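# Flip the inverted bottle upright and return it to crate

## Task

A single bottle sitting in the crate is inverted. Set it upright and leave it standing in the crate again. The crate and the tray must end neither tilted nor shifted from where they were. It only counts if the bottle stays in place without the robot holding it. Anything the robot is touching at the finish must not settle more than about a fingernail's thickness once released. Nothing may be pushed or knocked off the table.

## Robot and tools

Robot: two Kinova Gen3 seven-joint arms, left_arm and right_arm, each with a Robotiq 2F-85 parallel gripper and a wrist camera. Bases in the scene frame: left_arm at (-0.039, +0.400, 0) m, quat_wxyz (+1.000, 0, 0, +0.030); right_arm at (+0.010, -0.346, 0) m, quat_wxyz (+0.996, 0, 0, -0.092). The names left and right are labels only, not sides of a picture.

Frame: one shared scene frame. The origin sits on the table surface midway between the arms, +x points out across the table, +z points up, and left_arm is on the +y side. Positions are in metres. Orientations are quaternions written w first (qw, qx, qy, qz). In the gripper's own frame, +z runs along the fingers away from the wrist and y is the direction in which the pads close. The reported hand point (end_effector_position) lies midway between the pads when they are shut. Closed fingertips stick out about 19 mm past it, open ones about 6 mm. Closing also pushes the tips roughly 13 mm farther out, so keep that clearance above surfaces. Printed positions can be a little off, more so at long reach.

The row: every motion command uses a row of 18 numbers that always covers both arms. The first nine are for left_arm: x, y, z, qw, qx, qy, qz, then gripper position and gripper speed. The next nine are the same for right_arm. x, y, z and the quaternion make an absolute target pose for that gripper in the scene frame, not an offset. Gripper position runs from -1 to 1: +1 fully open (85 mm), 0 about 41 mm, pads touch near -0.8, and -1 keeps closing until something stops them (use -1 and hold it to grip). Gripper speed runs -1 to 1, roughly 20, 85 and 150 mm/s at -1, 0 and +1. For a soft grip, open first and then close to just under the object's width. To leave a gripper unchanged, repeat its previous two numbers; a 0 is a real command. To hold an arm still, resend its last reported full pose. To keep an orientation steady, keep sending the same target quaternion rather than copying a drifted reading.

Tools:
execute_actions(actions, pictures): actions is a list holding one item or nothing. An empty list just reports the state. {"rows": [...], "steps": n} plays up to 15 rows, one per 1/30 s control step, repeating the last row if steps exceed rows (default 15 steps). {"steps": n} alone waits up to 300 steps, counted from the previous result. A target more than 0.6 m from an arm's last reported position along any gripper axis is rejected and nothing is sent. Each step the commanded pose is clipped to within 70 mm and 16 degrees of the measured one, so far targets need several calls.
move(target, speed): target is one 18-number row as above; speed is the path top speed in m/s, 0.002 to 0.5 (default 0.25), with turning capped at twice that in rad/s. Both grippers travel straight-line paths that finish together, lasting 0.5 to 10 s. Finger numbers take effect at the start. Paths ignore obstacles and the other arm.
wait(seconds): 0 to 10 s, sending nothing new.
zoom_image(camera, region): camera is cam_head_left, cam_head_right, cam_left_wrist or cam_right_wrist (each 672x504); region is [x0, y0, x1, y1] pixels from the top-left, at most 504 by 504.
read_manual(section): only licence texts; moves nothing.
finished_scene(scene): ends and grades the scene; irreversible.

Reading results: the state line gives each gripper's position and quaternion. position_measured_pct is about 50 - 50 x finger position, 0 when fully open; fingers stopping below about 90 short of their target means something is held or blocking, while about 90 or above means the pads met. HELD marks steps on which your row was not sent in full; a pose unreachable line names an arm whose command the clearance check changed. A Hand target line shows where the controller is steering each gripper. A move result adds a move: line with the outcome (done, off_target, moving, held, fault), the limits that acted (paced = target clipped; held = some steps blocked, after which the arm may rush ahead) and each gripper's remaining distance to its target.

Cautions: faster moves and targets set deeper past a contact hit and press harder. Torque reaching a joint's load limit (49.6 N m for the big joints, 31.2 for the wrist joints, held weight included) freezes that arm for 10 s. Holding loads heats motors; MOTOR HOT appears from 60 °C and at 75 °C an OVER-TEMPERATURE FAULT makes the arm sag. Keep the arms from colliding or pressing each other. Random tugs may hit a held part. Avoid drops, slips, slamming, tipping or shoving the crate and tray, and letting the bottle fall over or leave the table. Release fully and check the bottle stands on its own before finishing.

Each tool is called after ">>>" by a JSON object that holds its "method" and its "body", one argument or row to a line.

## Session

>>> {"method": "execute_actions", "body": {
  "actions": []
}}

Scene clock: 0.00 s of 7600.00 s.
left_arm: end_effector_position=(+0.3777, +0.0487, +0.3070) position_measured_pct=0.0 end_effector_quat_wxyz=(+0.167, -0.366, +0.889, +0.219) | right_arm: end_effector_position=(+0.1021, -0.1109, +0.2017) position_measured_pct=0.0 end_effector_quat_wxyz=(+0.030, +0.702, +0.711, +0.003)
Joint positions: left_arm=[ 1.087  0.879 -0.426  0.664 -0.183  1.893  3.019] | right_arm=[-1.967  0.013  0.43   2.221  0.06   0.937 -1.376]
Joint velocities: left_arm=[-0.     0.    -0.002 -0.001 -0.     0.001  0.   ] | right_arm=[-0.    -0.001 -0.     0.001 -0.001  0.001  0.   ]
Hand target (left_arm): +0.378, +0.049, +0.307; +0.167, -0.366, +0.889, +0.219
Hand target (right_arm): +0.102, -0.111, +0.202; +0.030, +0.702, +0.711, +0.003

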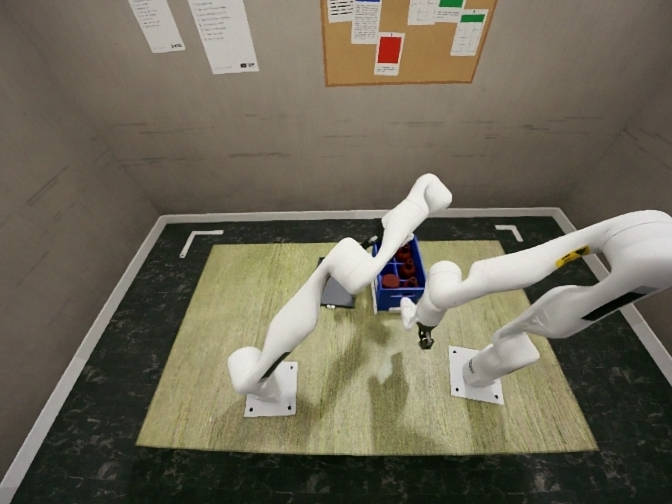

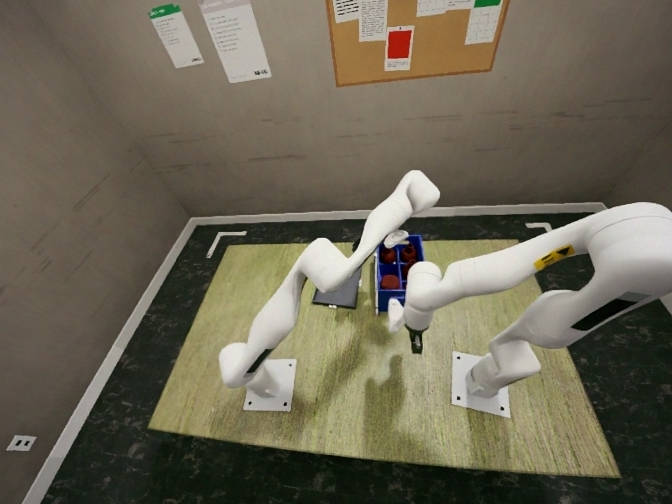

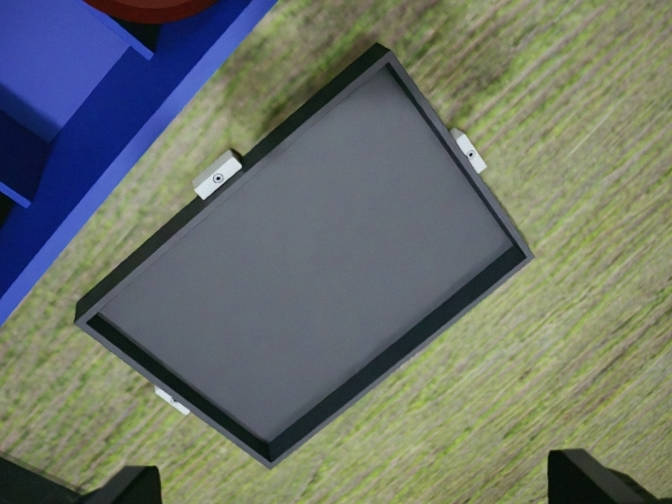

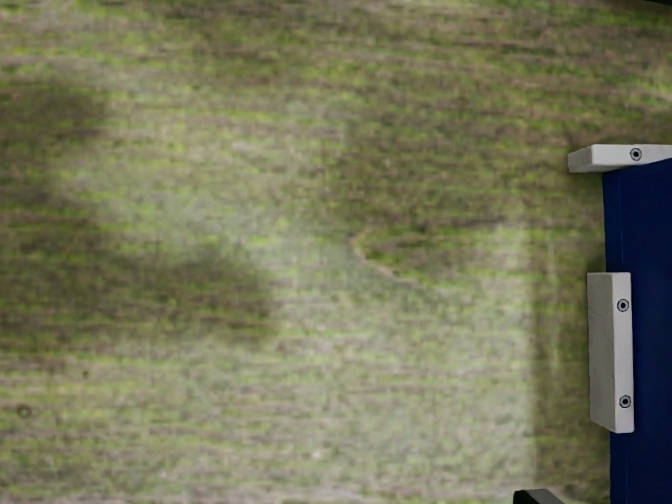

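>>> {"method": "move", "body": {
  "target": [0.3,0.33,0.35,0,0,1,0,1,0,0.1021,-0.13,0.4,0,0.707,0.707,0,1,0]
}}

>>> {"method": "move", "body": {
  "target": [0.3,0.33,0.35,0,0,1,0,1,0,0.36,-0.15,0.4,0,0.707,0.707,0,1,0]
}}

>>> {"method": "zoom_image", "body": {
  "camera": "cam_head_left",
  "region": [300,200,480,335]
}}

Scene clock: 3.93 s of 7600.00 s.
left_arm: end_effector_position=(+0.3001, +0.3296, +0.3502) position_measured_pct=0.0 end_effector_quat_wxyz=(-0.000, -0.000, +1.000, -0.001) | right_arm: end_effector_position=(+0.1020, -0.1298, +0.4001) position_measured_pct=0.0 end_effector_quat_wxyz=(+0.000, +0.708, +0.707, +0.000)
Joint positions: left_arm=[ 0.616  0.101 -0.473  1.613  0.048  1.439  1.651] | right_arm=[-1.977 -0.234  0.373  1.73   0.085  1.629 -1.425]
Joint velocities: left_arm=[-0.003 -0.001 -0.007 -0.001  0.002  0.001 -0.002] | right_arm=[ 0.    -0.001 -0.002 -0.    -0.001 -0.     0.001]
Hand target (left_arm): +0.300, +0.330, +0.350; -0.000, -0.001, +1.000, -0.001
Hand target (right_arm): +0.102, -0.130, +0.400; +0.000, +0.708, +0.707, +0.000
Off the commanded pose (left_arm): 0.000 m, 0 deg.
Off the commanded pose (right_arm): 0.000 m, 0 deg.
move: done

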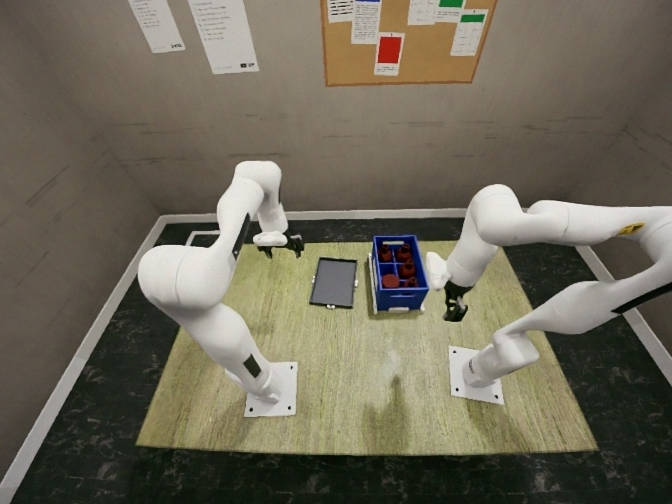

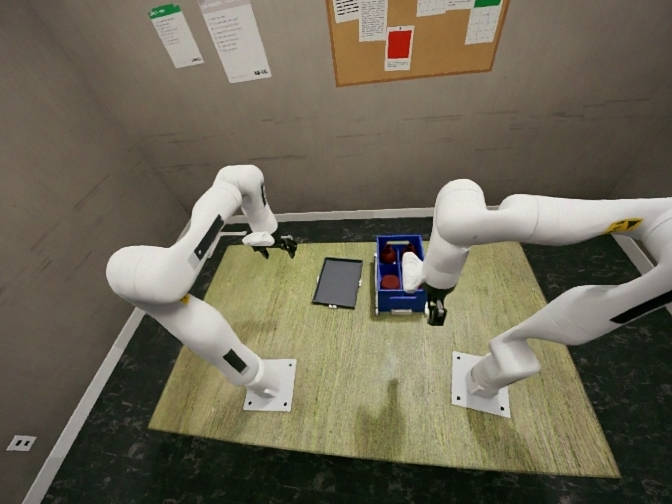

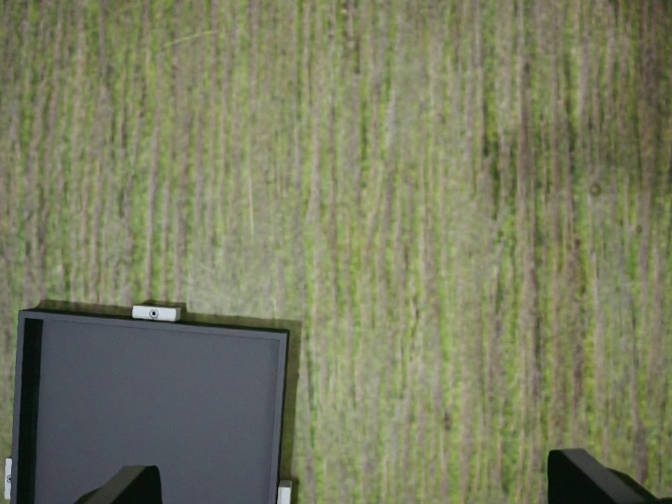

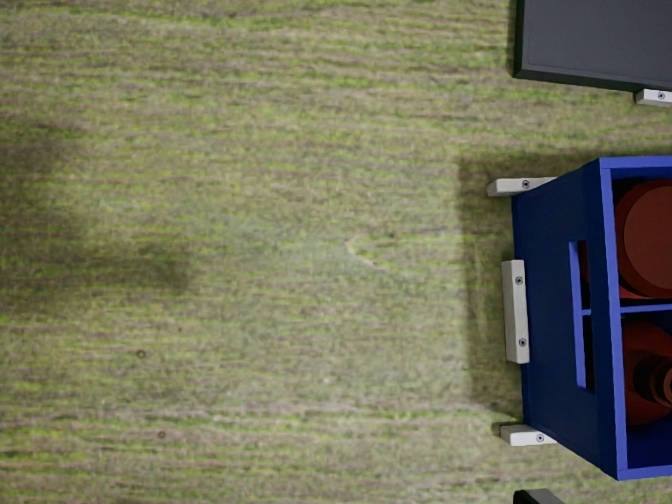

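Scene clock: 5.70 s of 7600.00 s.
left_arm: end_effector_position=(+0.3000, +0.3300, +0.3500) position_measured_pct=0.0 end_effector_quat_wxyz=(-0.000, -0.000, +1.000, +0.000) | right_arm: end_effector_position=(+0.3590, -0.1509, +0.3998) position_measured_pct=0.0 end_effector_quat_wxyz=(-0.001, +0.707, +0.707, -0.002)
Joint positions: left_arm=[ 0.617  0.101 -0.473  1.614  0.046  1.438  1.651] | right_arm=[-1.459  0.297  1.011  1.341 -0.252  1.641 -0.3  ]
Joint velocities: left_arm=[ 0.     0.     0.003  0.     0.    -0.001 -0.001] | right_arm=[ 0.004  0.004 -0.    -0.    -0.001  0.     0.001]
Hand target (left_arm): +0.300, +0.330, +0.350; -0.000, -0.000, +1.000, +0.000
Hand target (right_arm): +0.359, -0.151, +0.400; -0.001, +0.707, +0.707, -0.002
Off the commanded pose (left_arm): 0.000 m, 0 deg.
Off the commanded pose (right_arm): 0.001 m, 0 deg.
move: done

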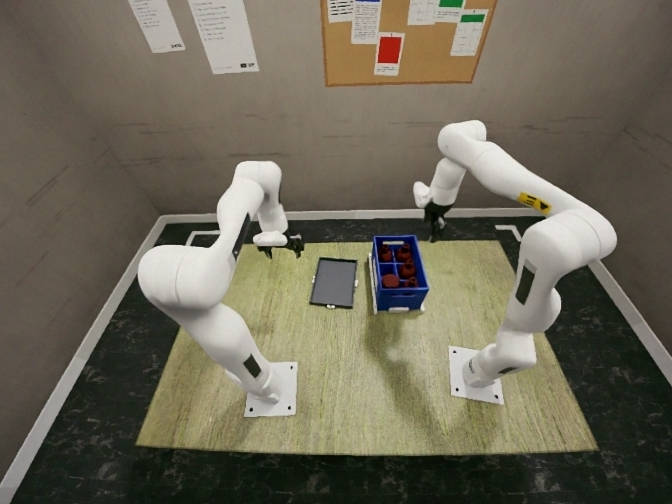

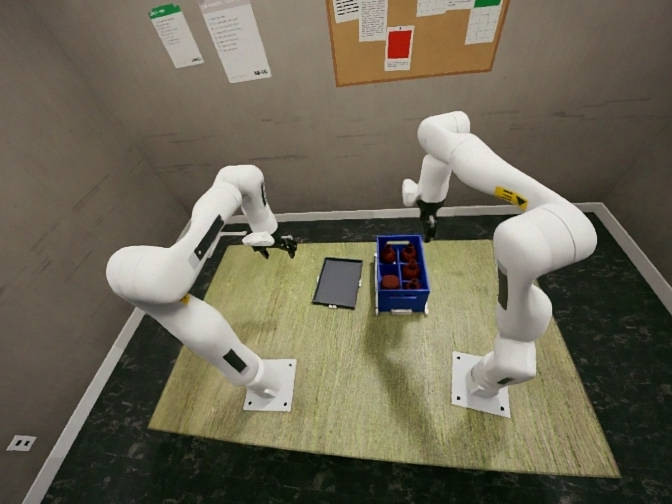

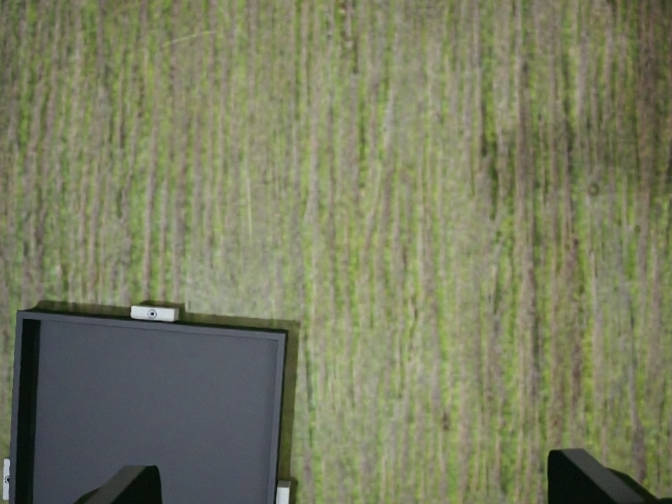

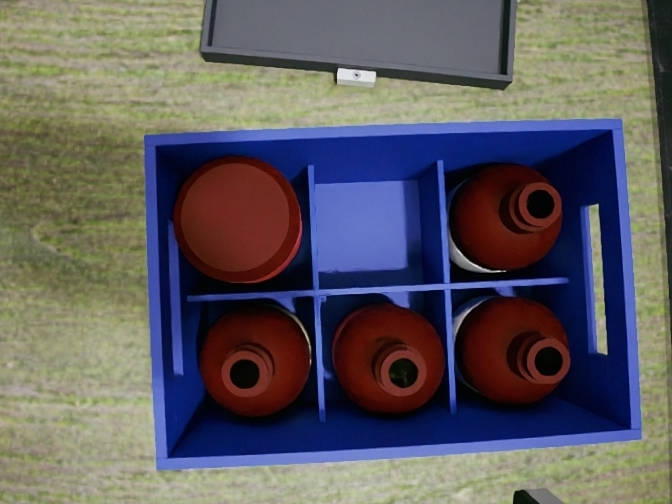

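Region (300, 200, 480, 335) of cam_head_left's 672x504 image, scaled by 2.800, with more detail than that image has; it fills the top 378 rows of this view, and the rest is white.

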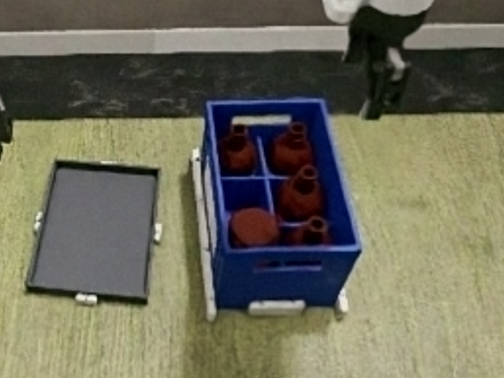

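>>> {"method": "move", "body": {
  "target": [0.3,0.2,0.35,0,0.383,0.924,0,1,0,0.33,-0.25,0.42,-0.5,0.5,0.5,0.5,1,0],
  "speed": 0.35
}}

>>> {"method": "move", "body": {
  "target": [0.316,-0.059,0.24,0,0.383,0.924,0,0.9,0,0.33,-0.25,0.42,-0.5,0.5,0.5,0.5,1,0]
}}

Scene clock: 14.87 s of 7600.00 s.
left_arm: end_effector_position=(+0.3000, +0.2000, +0.3499) position_measured_pct=0.0 end_effector_quat_wxyz=(-0.000, +0.383, +0.924, +0.000) | right_arm: end_effector_position=(+0.3294, -0.2495, +0.4201) position_measured_pct=0.0 end_effector_quat_wxyz=(+0.502, -0.497, -0.499, -0.502)
Joint positions: left_arm=[ 0.748  0.204 -0.275  1.485  0.055  1.46   1.197] | right_arm=[-0.009  0.501  0.485  2.012 -1.182  2.103  1.071]
Joint velocities: left_arm=[-0. -0.  0.  0.  0.  0. -0.] | right_arm=[ 0.008  0.003 -0.001  0.001 -0.    -0.001  0.   ]
Hand target (left_arm): +0.300, +0.200, +0.350; -0.000, +0.383, +0.924, +0.000
Hand target (right_arm): +0.330, -0.250, +0.420; +0.501, -0.498, -0.499, -0.502
Off the commanded pose (left_arm): 0.000 m, 0 deg.
Off the commanded pose (right_arm): 0.001 m, 0 deg.
joint sent to its limit (right arm) — the command would take joint 6 (wrist pitch) past its upper limit, so that joint was sent only as far as its limit.
After step 90, 3.20 s passed at rest.
move: done

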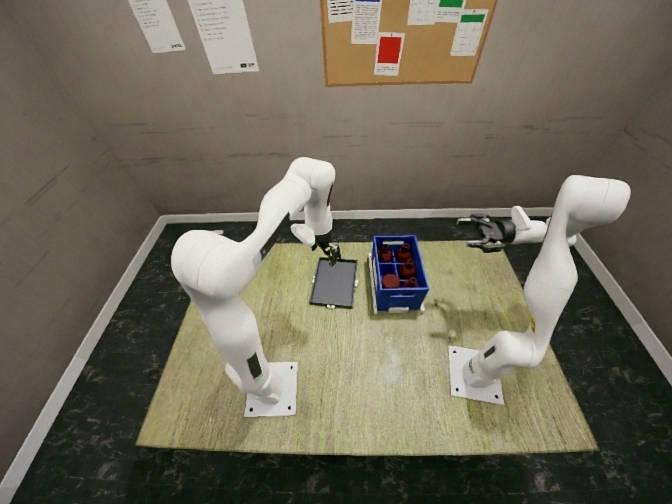

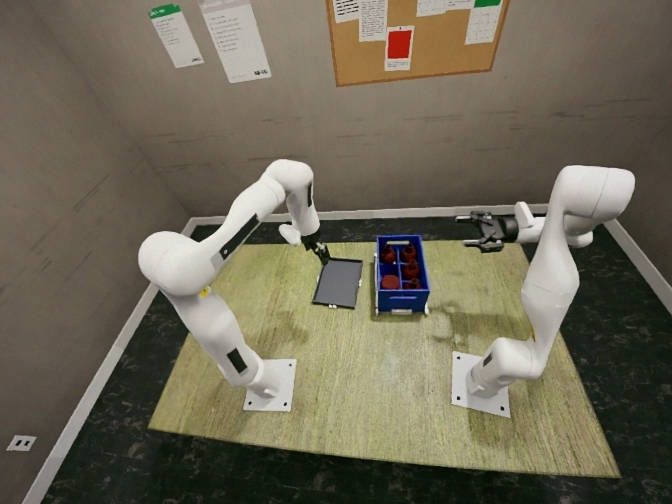

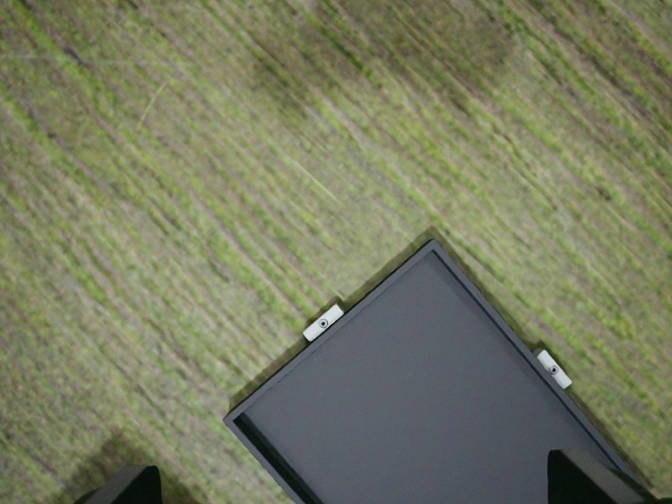

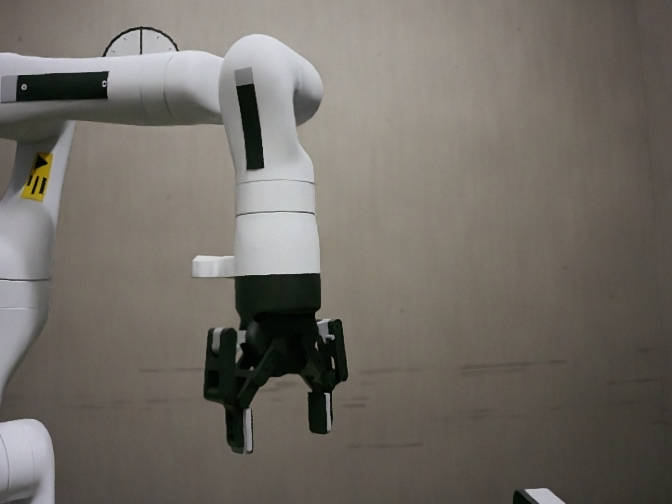

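Scene clock: 16.43 s of 7600.00 s.
left_arm: end_effector_position=(+0.3161, -0.0588, +0.2404) position_measured_pct=5.2 end_effector_quat_wxyz=(+0.000, +0.383, +0.924, +0.001) | right_arm: end_effector_position=(+0.3300, -0.2500, +0.4200) position_measured_pct=0.0 end_effector_quat_wxyz=(+0.500, -0.500, -0.500, -0.500)
Joint positions: left_arm=[ 1.004  0.702 -0.158  1.045  0.102  1.401  1.59 ] | right_arm=[-0.01   0.498  0.488  2.009 -1.181  2.1    1.064]
Joint velocities: left_arm=[ 0.001  0.011  0.    -0.003 -0.001  0.001  0.001] | right_arm=[-0.001 -0.    -0.001  0.001  0.    -0.001 -0.001]
Hand target (left_arm): +0.316, -0.059, +0.240; -0.000, +0.383, +0.924, +0.001
Hand target (right_arm): +0.330, -0.250, +0.420; +0.500, -0.500, -0.500, -0.500
Off the commanded pose (left_arm): 0.001 m, 0 deg.
Off the commanded pose (right_arm): 0.000 m, 0 deg.
move: done

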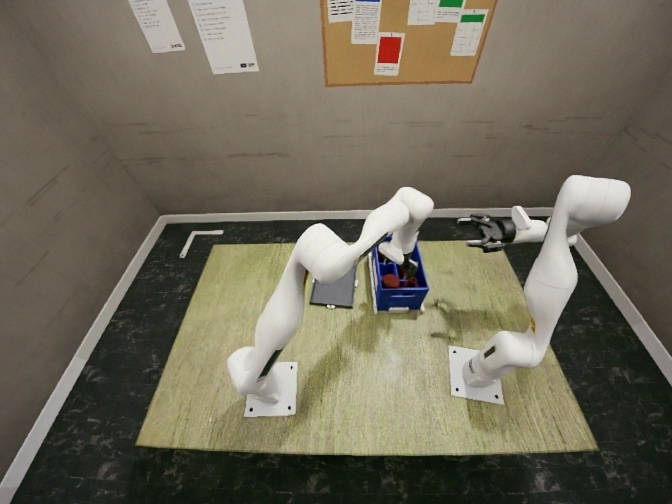

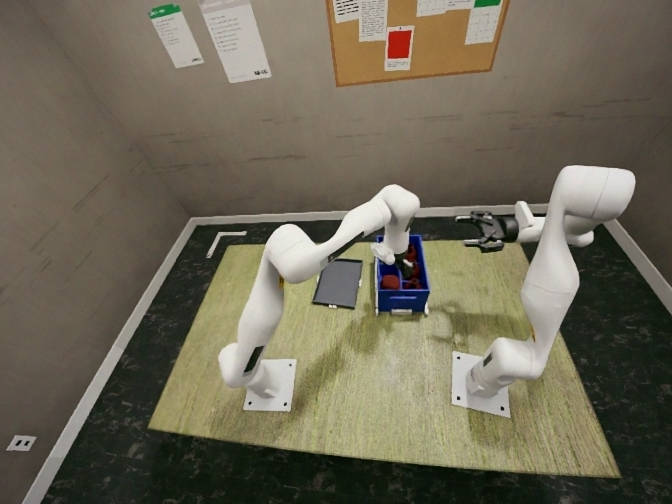

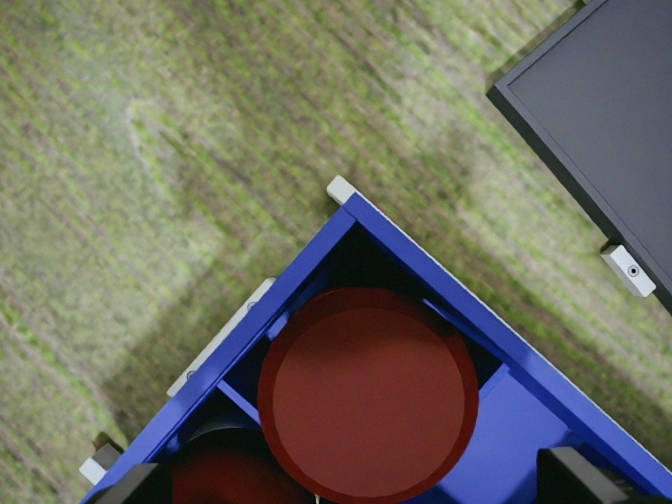

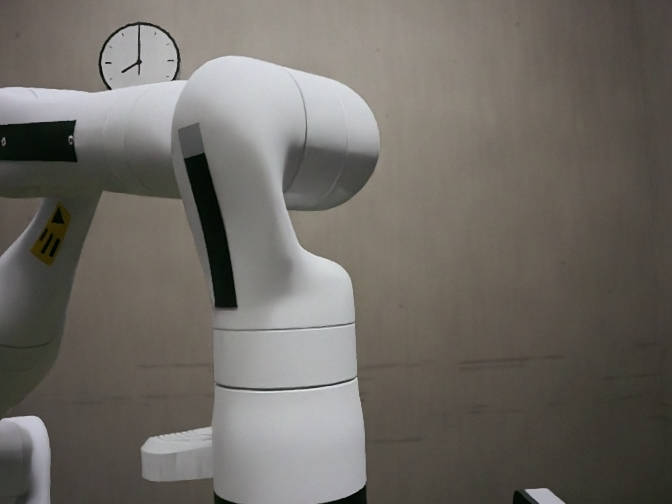

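Close. Lower.

>>> {"method": "move", "body": {
  "target": [0.318,-0.057,0.19,0,0.383,0.924,0,0.9,0,0.33,-0.25,0.42,-0.5,0.5,0.5,0.5,1,0],
  "speed": 0.1
}}

Scene clock: 18.07 s of 7600.00 s.
left_arm: end_effector_position=(+0.3181, -0.0569, +0.1900) position_measured_pct=5.2 end_effector_quat_wxyz=(+0.000, +0.383, +0.924, +0.000) | right_arm: end_effector_position=(+0.3300, -0.2500, +0.4200) position_measured_pct=0.0 end_effector_quat_wxyz=(+0.500, -0.500, -0.500, -0.500)
Joint positions: left_arm=[ 1.003  0.734 -0.158  1.15   0.111  1.265  1.577] | right_arm=[-0.01   0.498  0.488  2.009 -1.181  2.1    1.064]
Joint velocities: left_arm=[-0.    -0.    -0.002  0.002 -0.    -0.     0.   ] | right_arm=[ 0.001 -0.001  0.     0.001 -0.001 -0.     0.   ]
Hand target (left_arm): +0.318, -0.057, +0.190; +0.000, +0.383, +0.924, +0.000
Hand target (right_arm): +0.330, -0.250, +0.420; +0.500, -0.500, -0.500, -0.500
Off the commanded pose (left_arm): 0.000 m, 0 deg.
Off the commanded pose (right_arm): 0.000 m, 0 deg.
move: done

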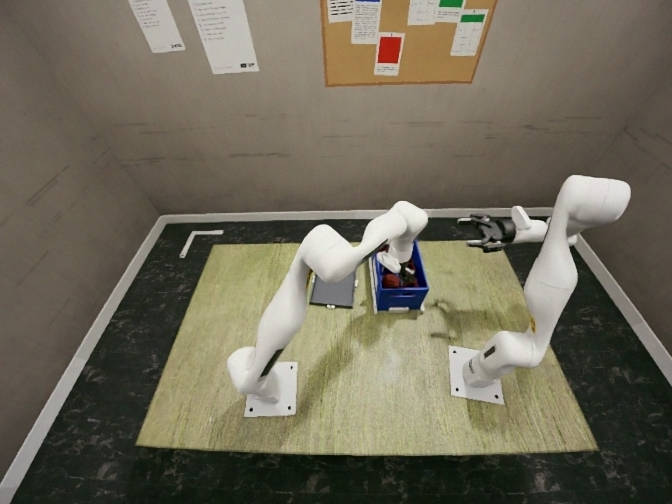

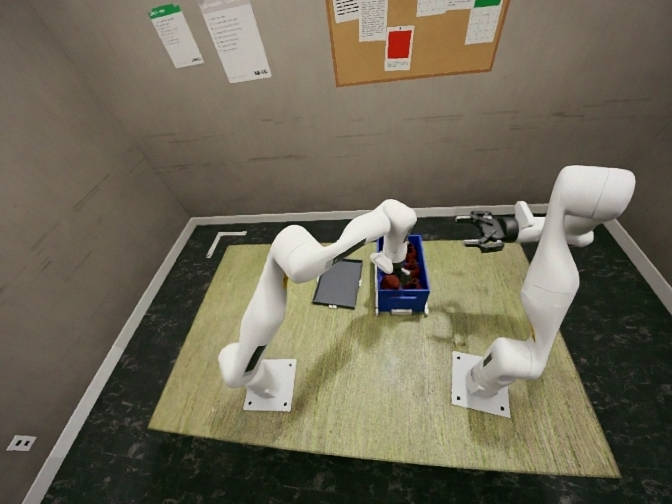

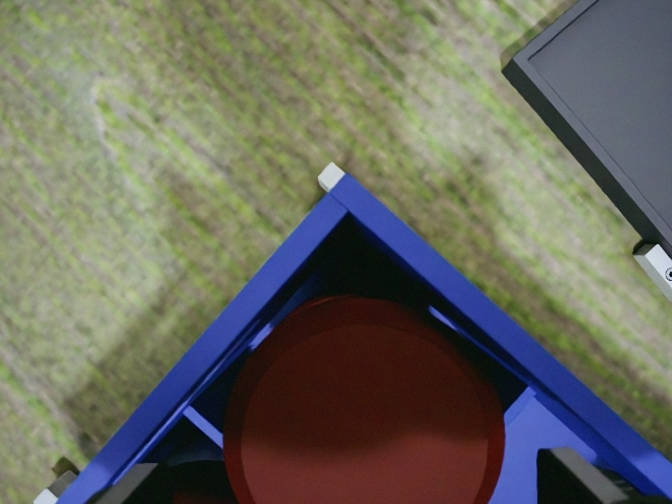

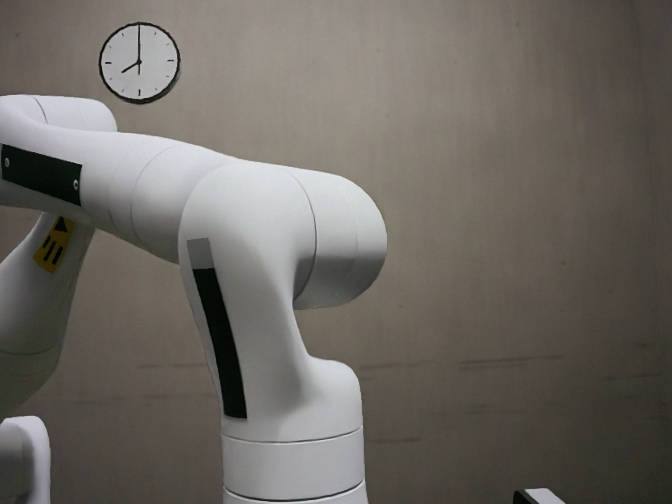

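>>> {"method": "move", "body": {
  "target": [0.318,-0.053,0.17,0,0.383,0.924,0,0.9,0,0.33,-0.25,0.42,-0.5,0.5,0.5,0.5,1,0],
  "speed": 0.03
}}

>>> {"method": "move", "body": {
  "target": [0.318,-0.053,0.145,0,0.383,0.924,0,0.9,0,0.33,-0.25,0.42,-0.5,0.5,0.5,0.5,1,0],
  "speed": 0.02
}}

Scene clock: 20.07 s of 7600.00 s.
left_arm: end_effector_position=(+0.3180, -0.0530, +0.1700) position_measured_pct=5.2 end_effector_quat_wxyz=(+0.000, +0.383, +0.924, +0.000) | right_arm: end_effector_position=(+0.3300, -0.2500, +0.4200) position_measured_pct=0.0 end_effector_quat_wxyz=(+0.500, -0.500, -0.500, -0.500)
Joint positions: left_arm=[ 1.001  0.744 -0.158  1.198  0.114  1.208  1.568] | right_arm=[-0.01   0.498  0.488  2.009 -1.181  2.1    1.064]
Joint velocities: left_arm=[-0.    -0.001 -0.001  0.    -0.    -0.    -0.   ] | right_arm=[ 0.     0.002 -0.     0.    -0.    -0.     0.   ]
Hand target (left_arm): +0.318, -0.053, +0.170; +0.000, +0.383, +0.924, +0.000
Hand target (right_arm): +0.330, -0.250, +0.420; +0.500, -0.500, -0.500, -0.500
Off the commanded pose (left_arm): 0.000 m, 0 deg.
Off the commanded pose (right_arm): 0.000 m, 0 deg.
move: done

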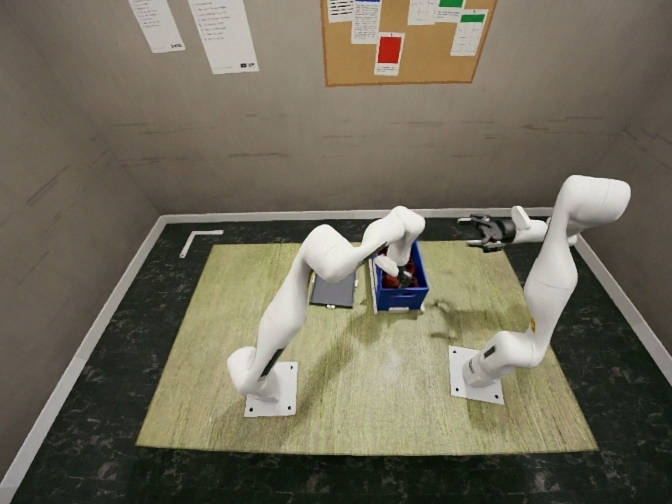

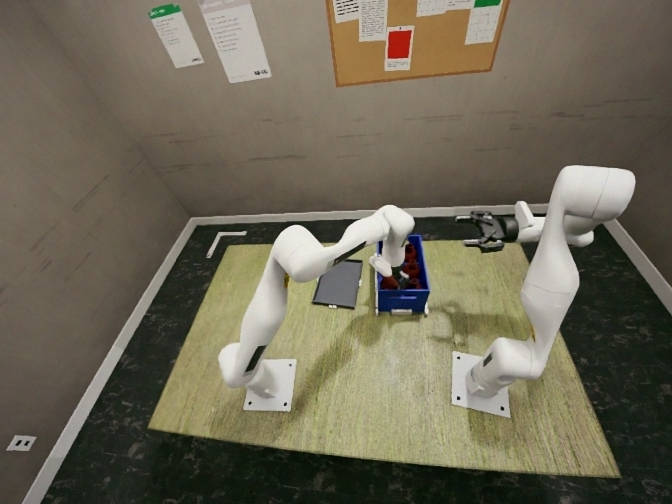

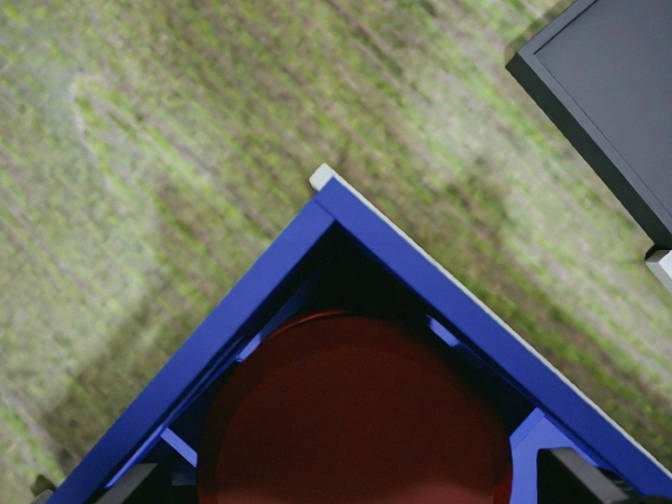

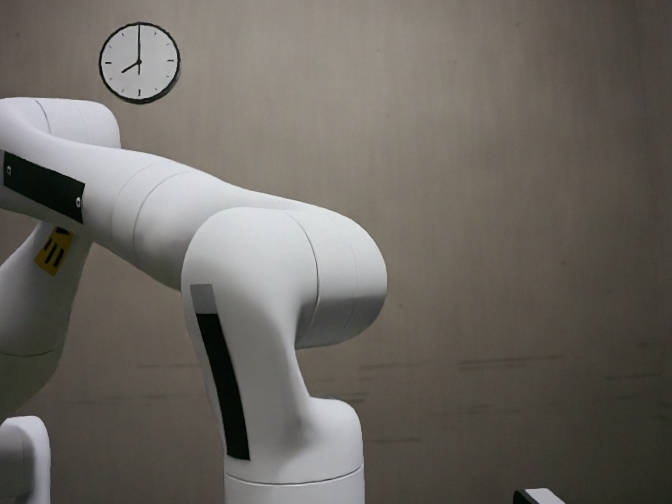

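Scene clock: 21.53 s of 7600.00 s.
left_arm: end_effector_position=(+0.3181, -0.0529, +0.1451) position_measured_pct=5.2 end_effector_quat_wxyz=(+0.000, +0.383, +0.924, +0.000) | right_arm: end_effector_position=(+0.3300, -0.2500, +0.4200) position_measured_pct=0.0 end_effector_quat_wxyz=(+0.500, -0.500, -0.500, -0.500)
Joint positions: left_arm=[ 1.001  0.769 -0.157  1.235  0.119  1.146  1.564] | right_arm=[-0.01   0.498  0.488  2.009 -1.181  2.1    1.064]
Joint velocities: left_arm=[-0.     0.     0.     0.001 -0.    -0.001  0.   ] | right_arm=[ 0.    -0.001 -0.     0.    -0.     0.001 -0.   ]
Hand target (left_arm): +0.318, -0.053, +0.145; +0.000, +0.383, +0.924, +0.000
Hand target (right_arm): +0.330, -0.250, +0.420; +0.500, -0.500, -0.500, -0.500
Off the commanded pose (left_arm): 0.000 m, 0 deg.
Off the commanded pose (right_arm): 0.000 m, 0 deg.
move: done

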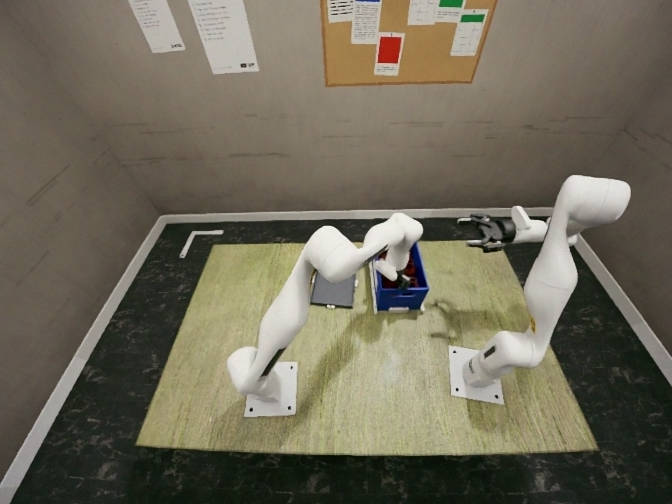

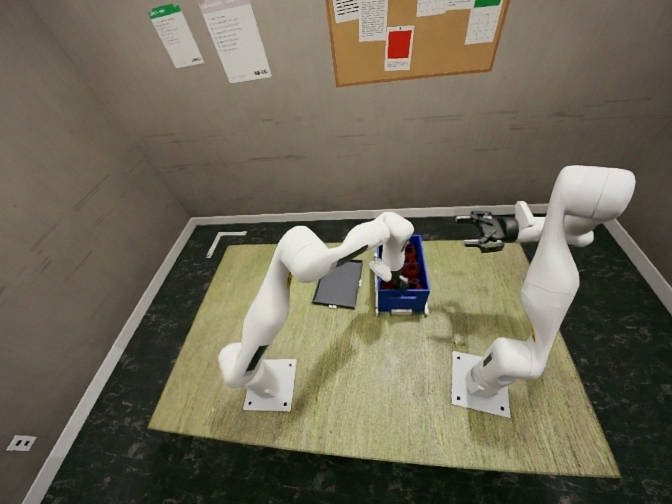

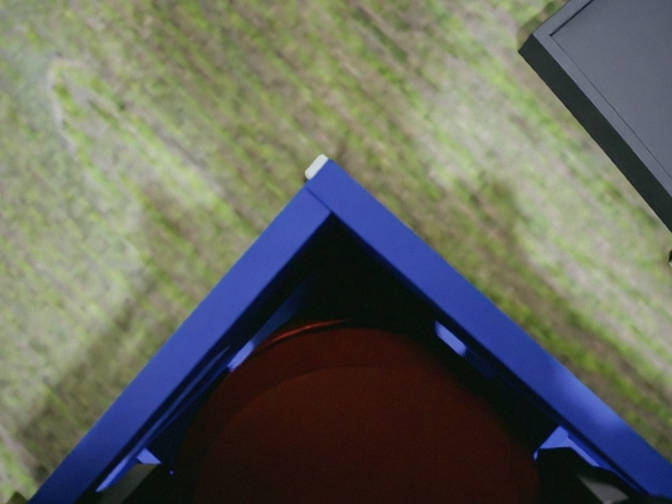

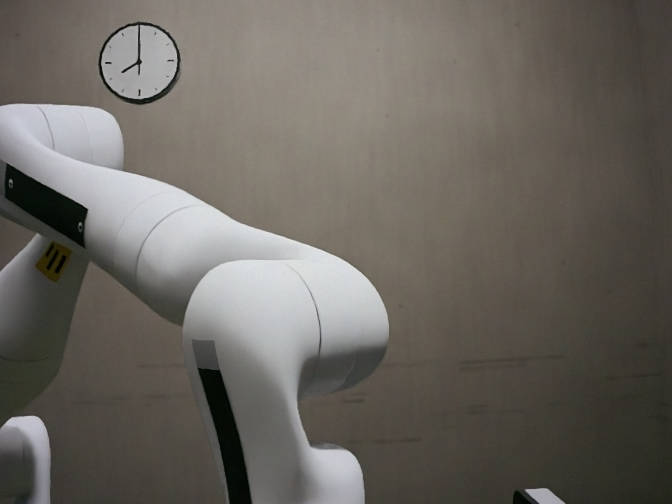

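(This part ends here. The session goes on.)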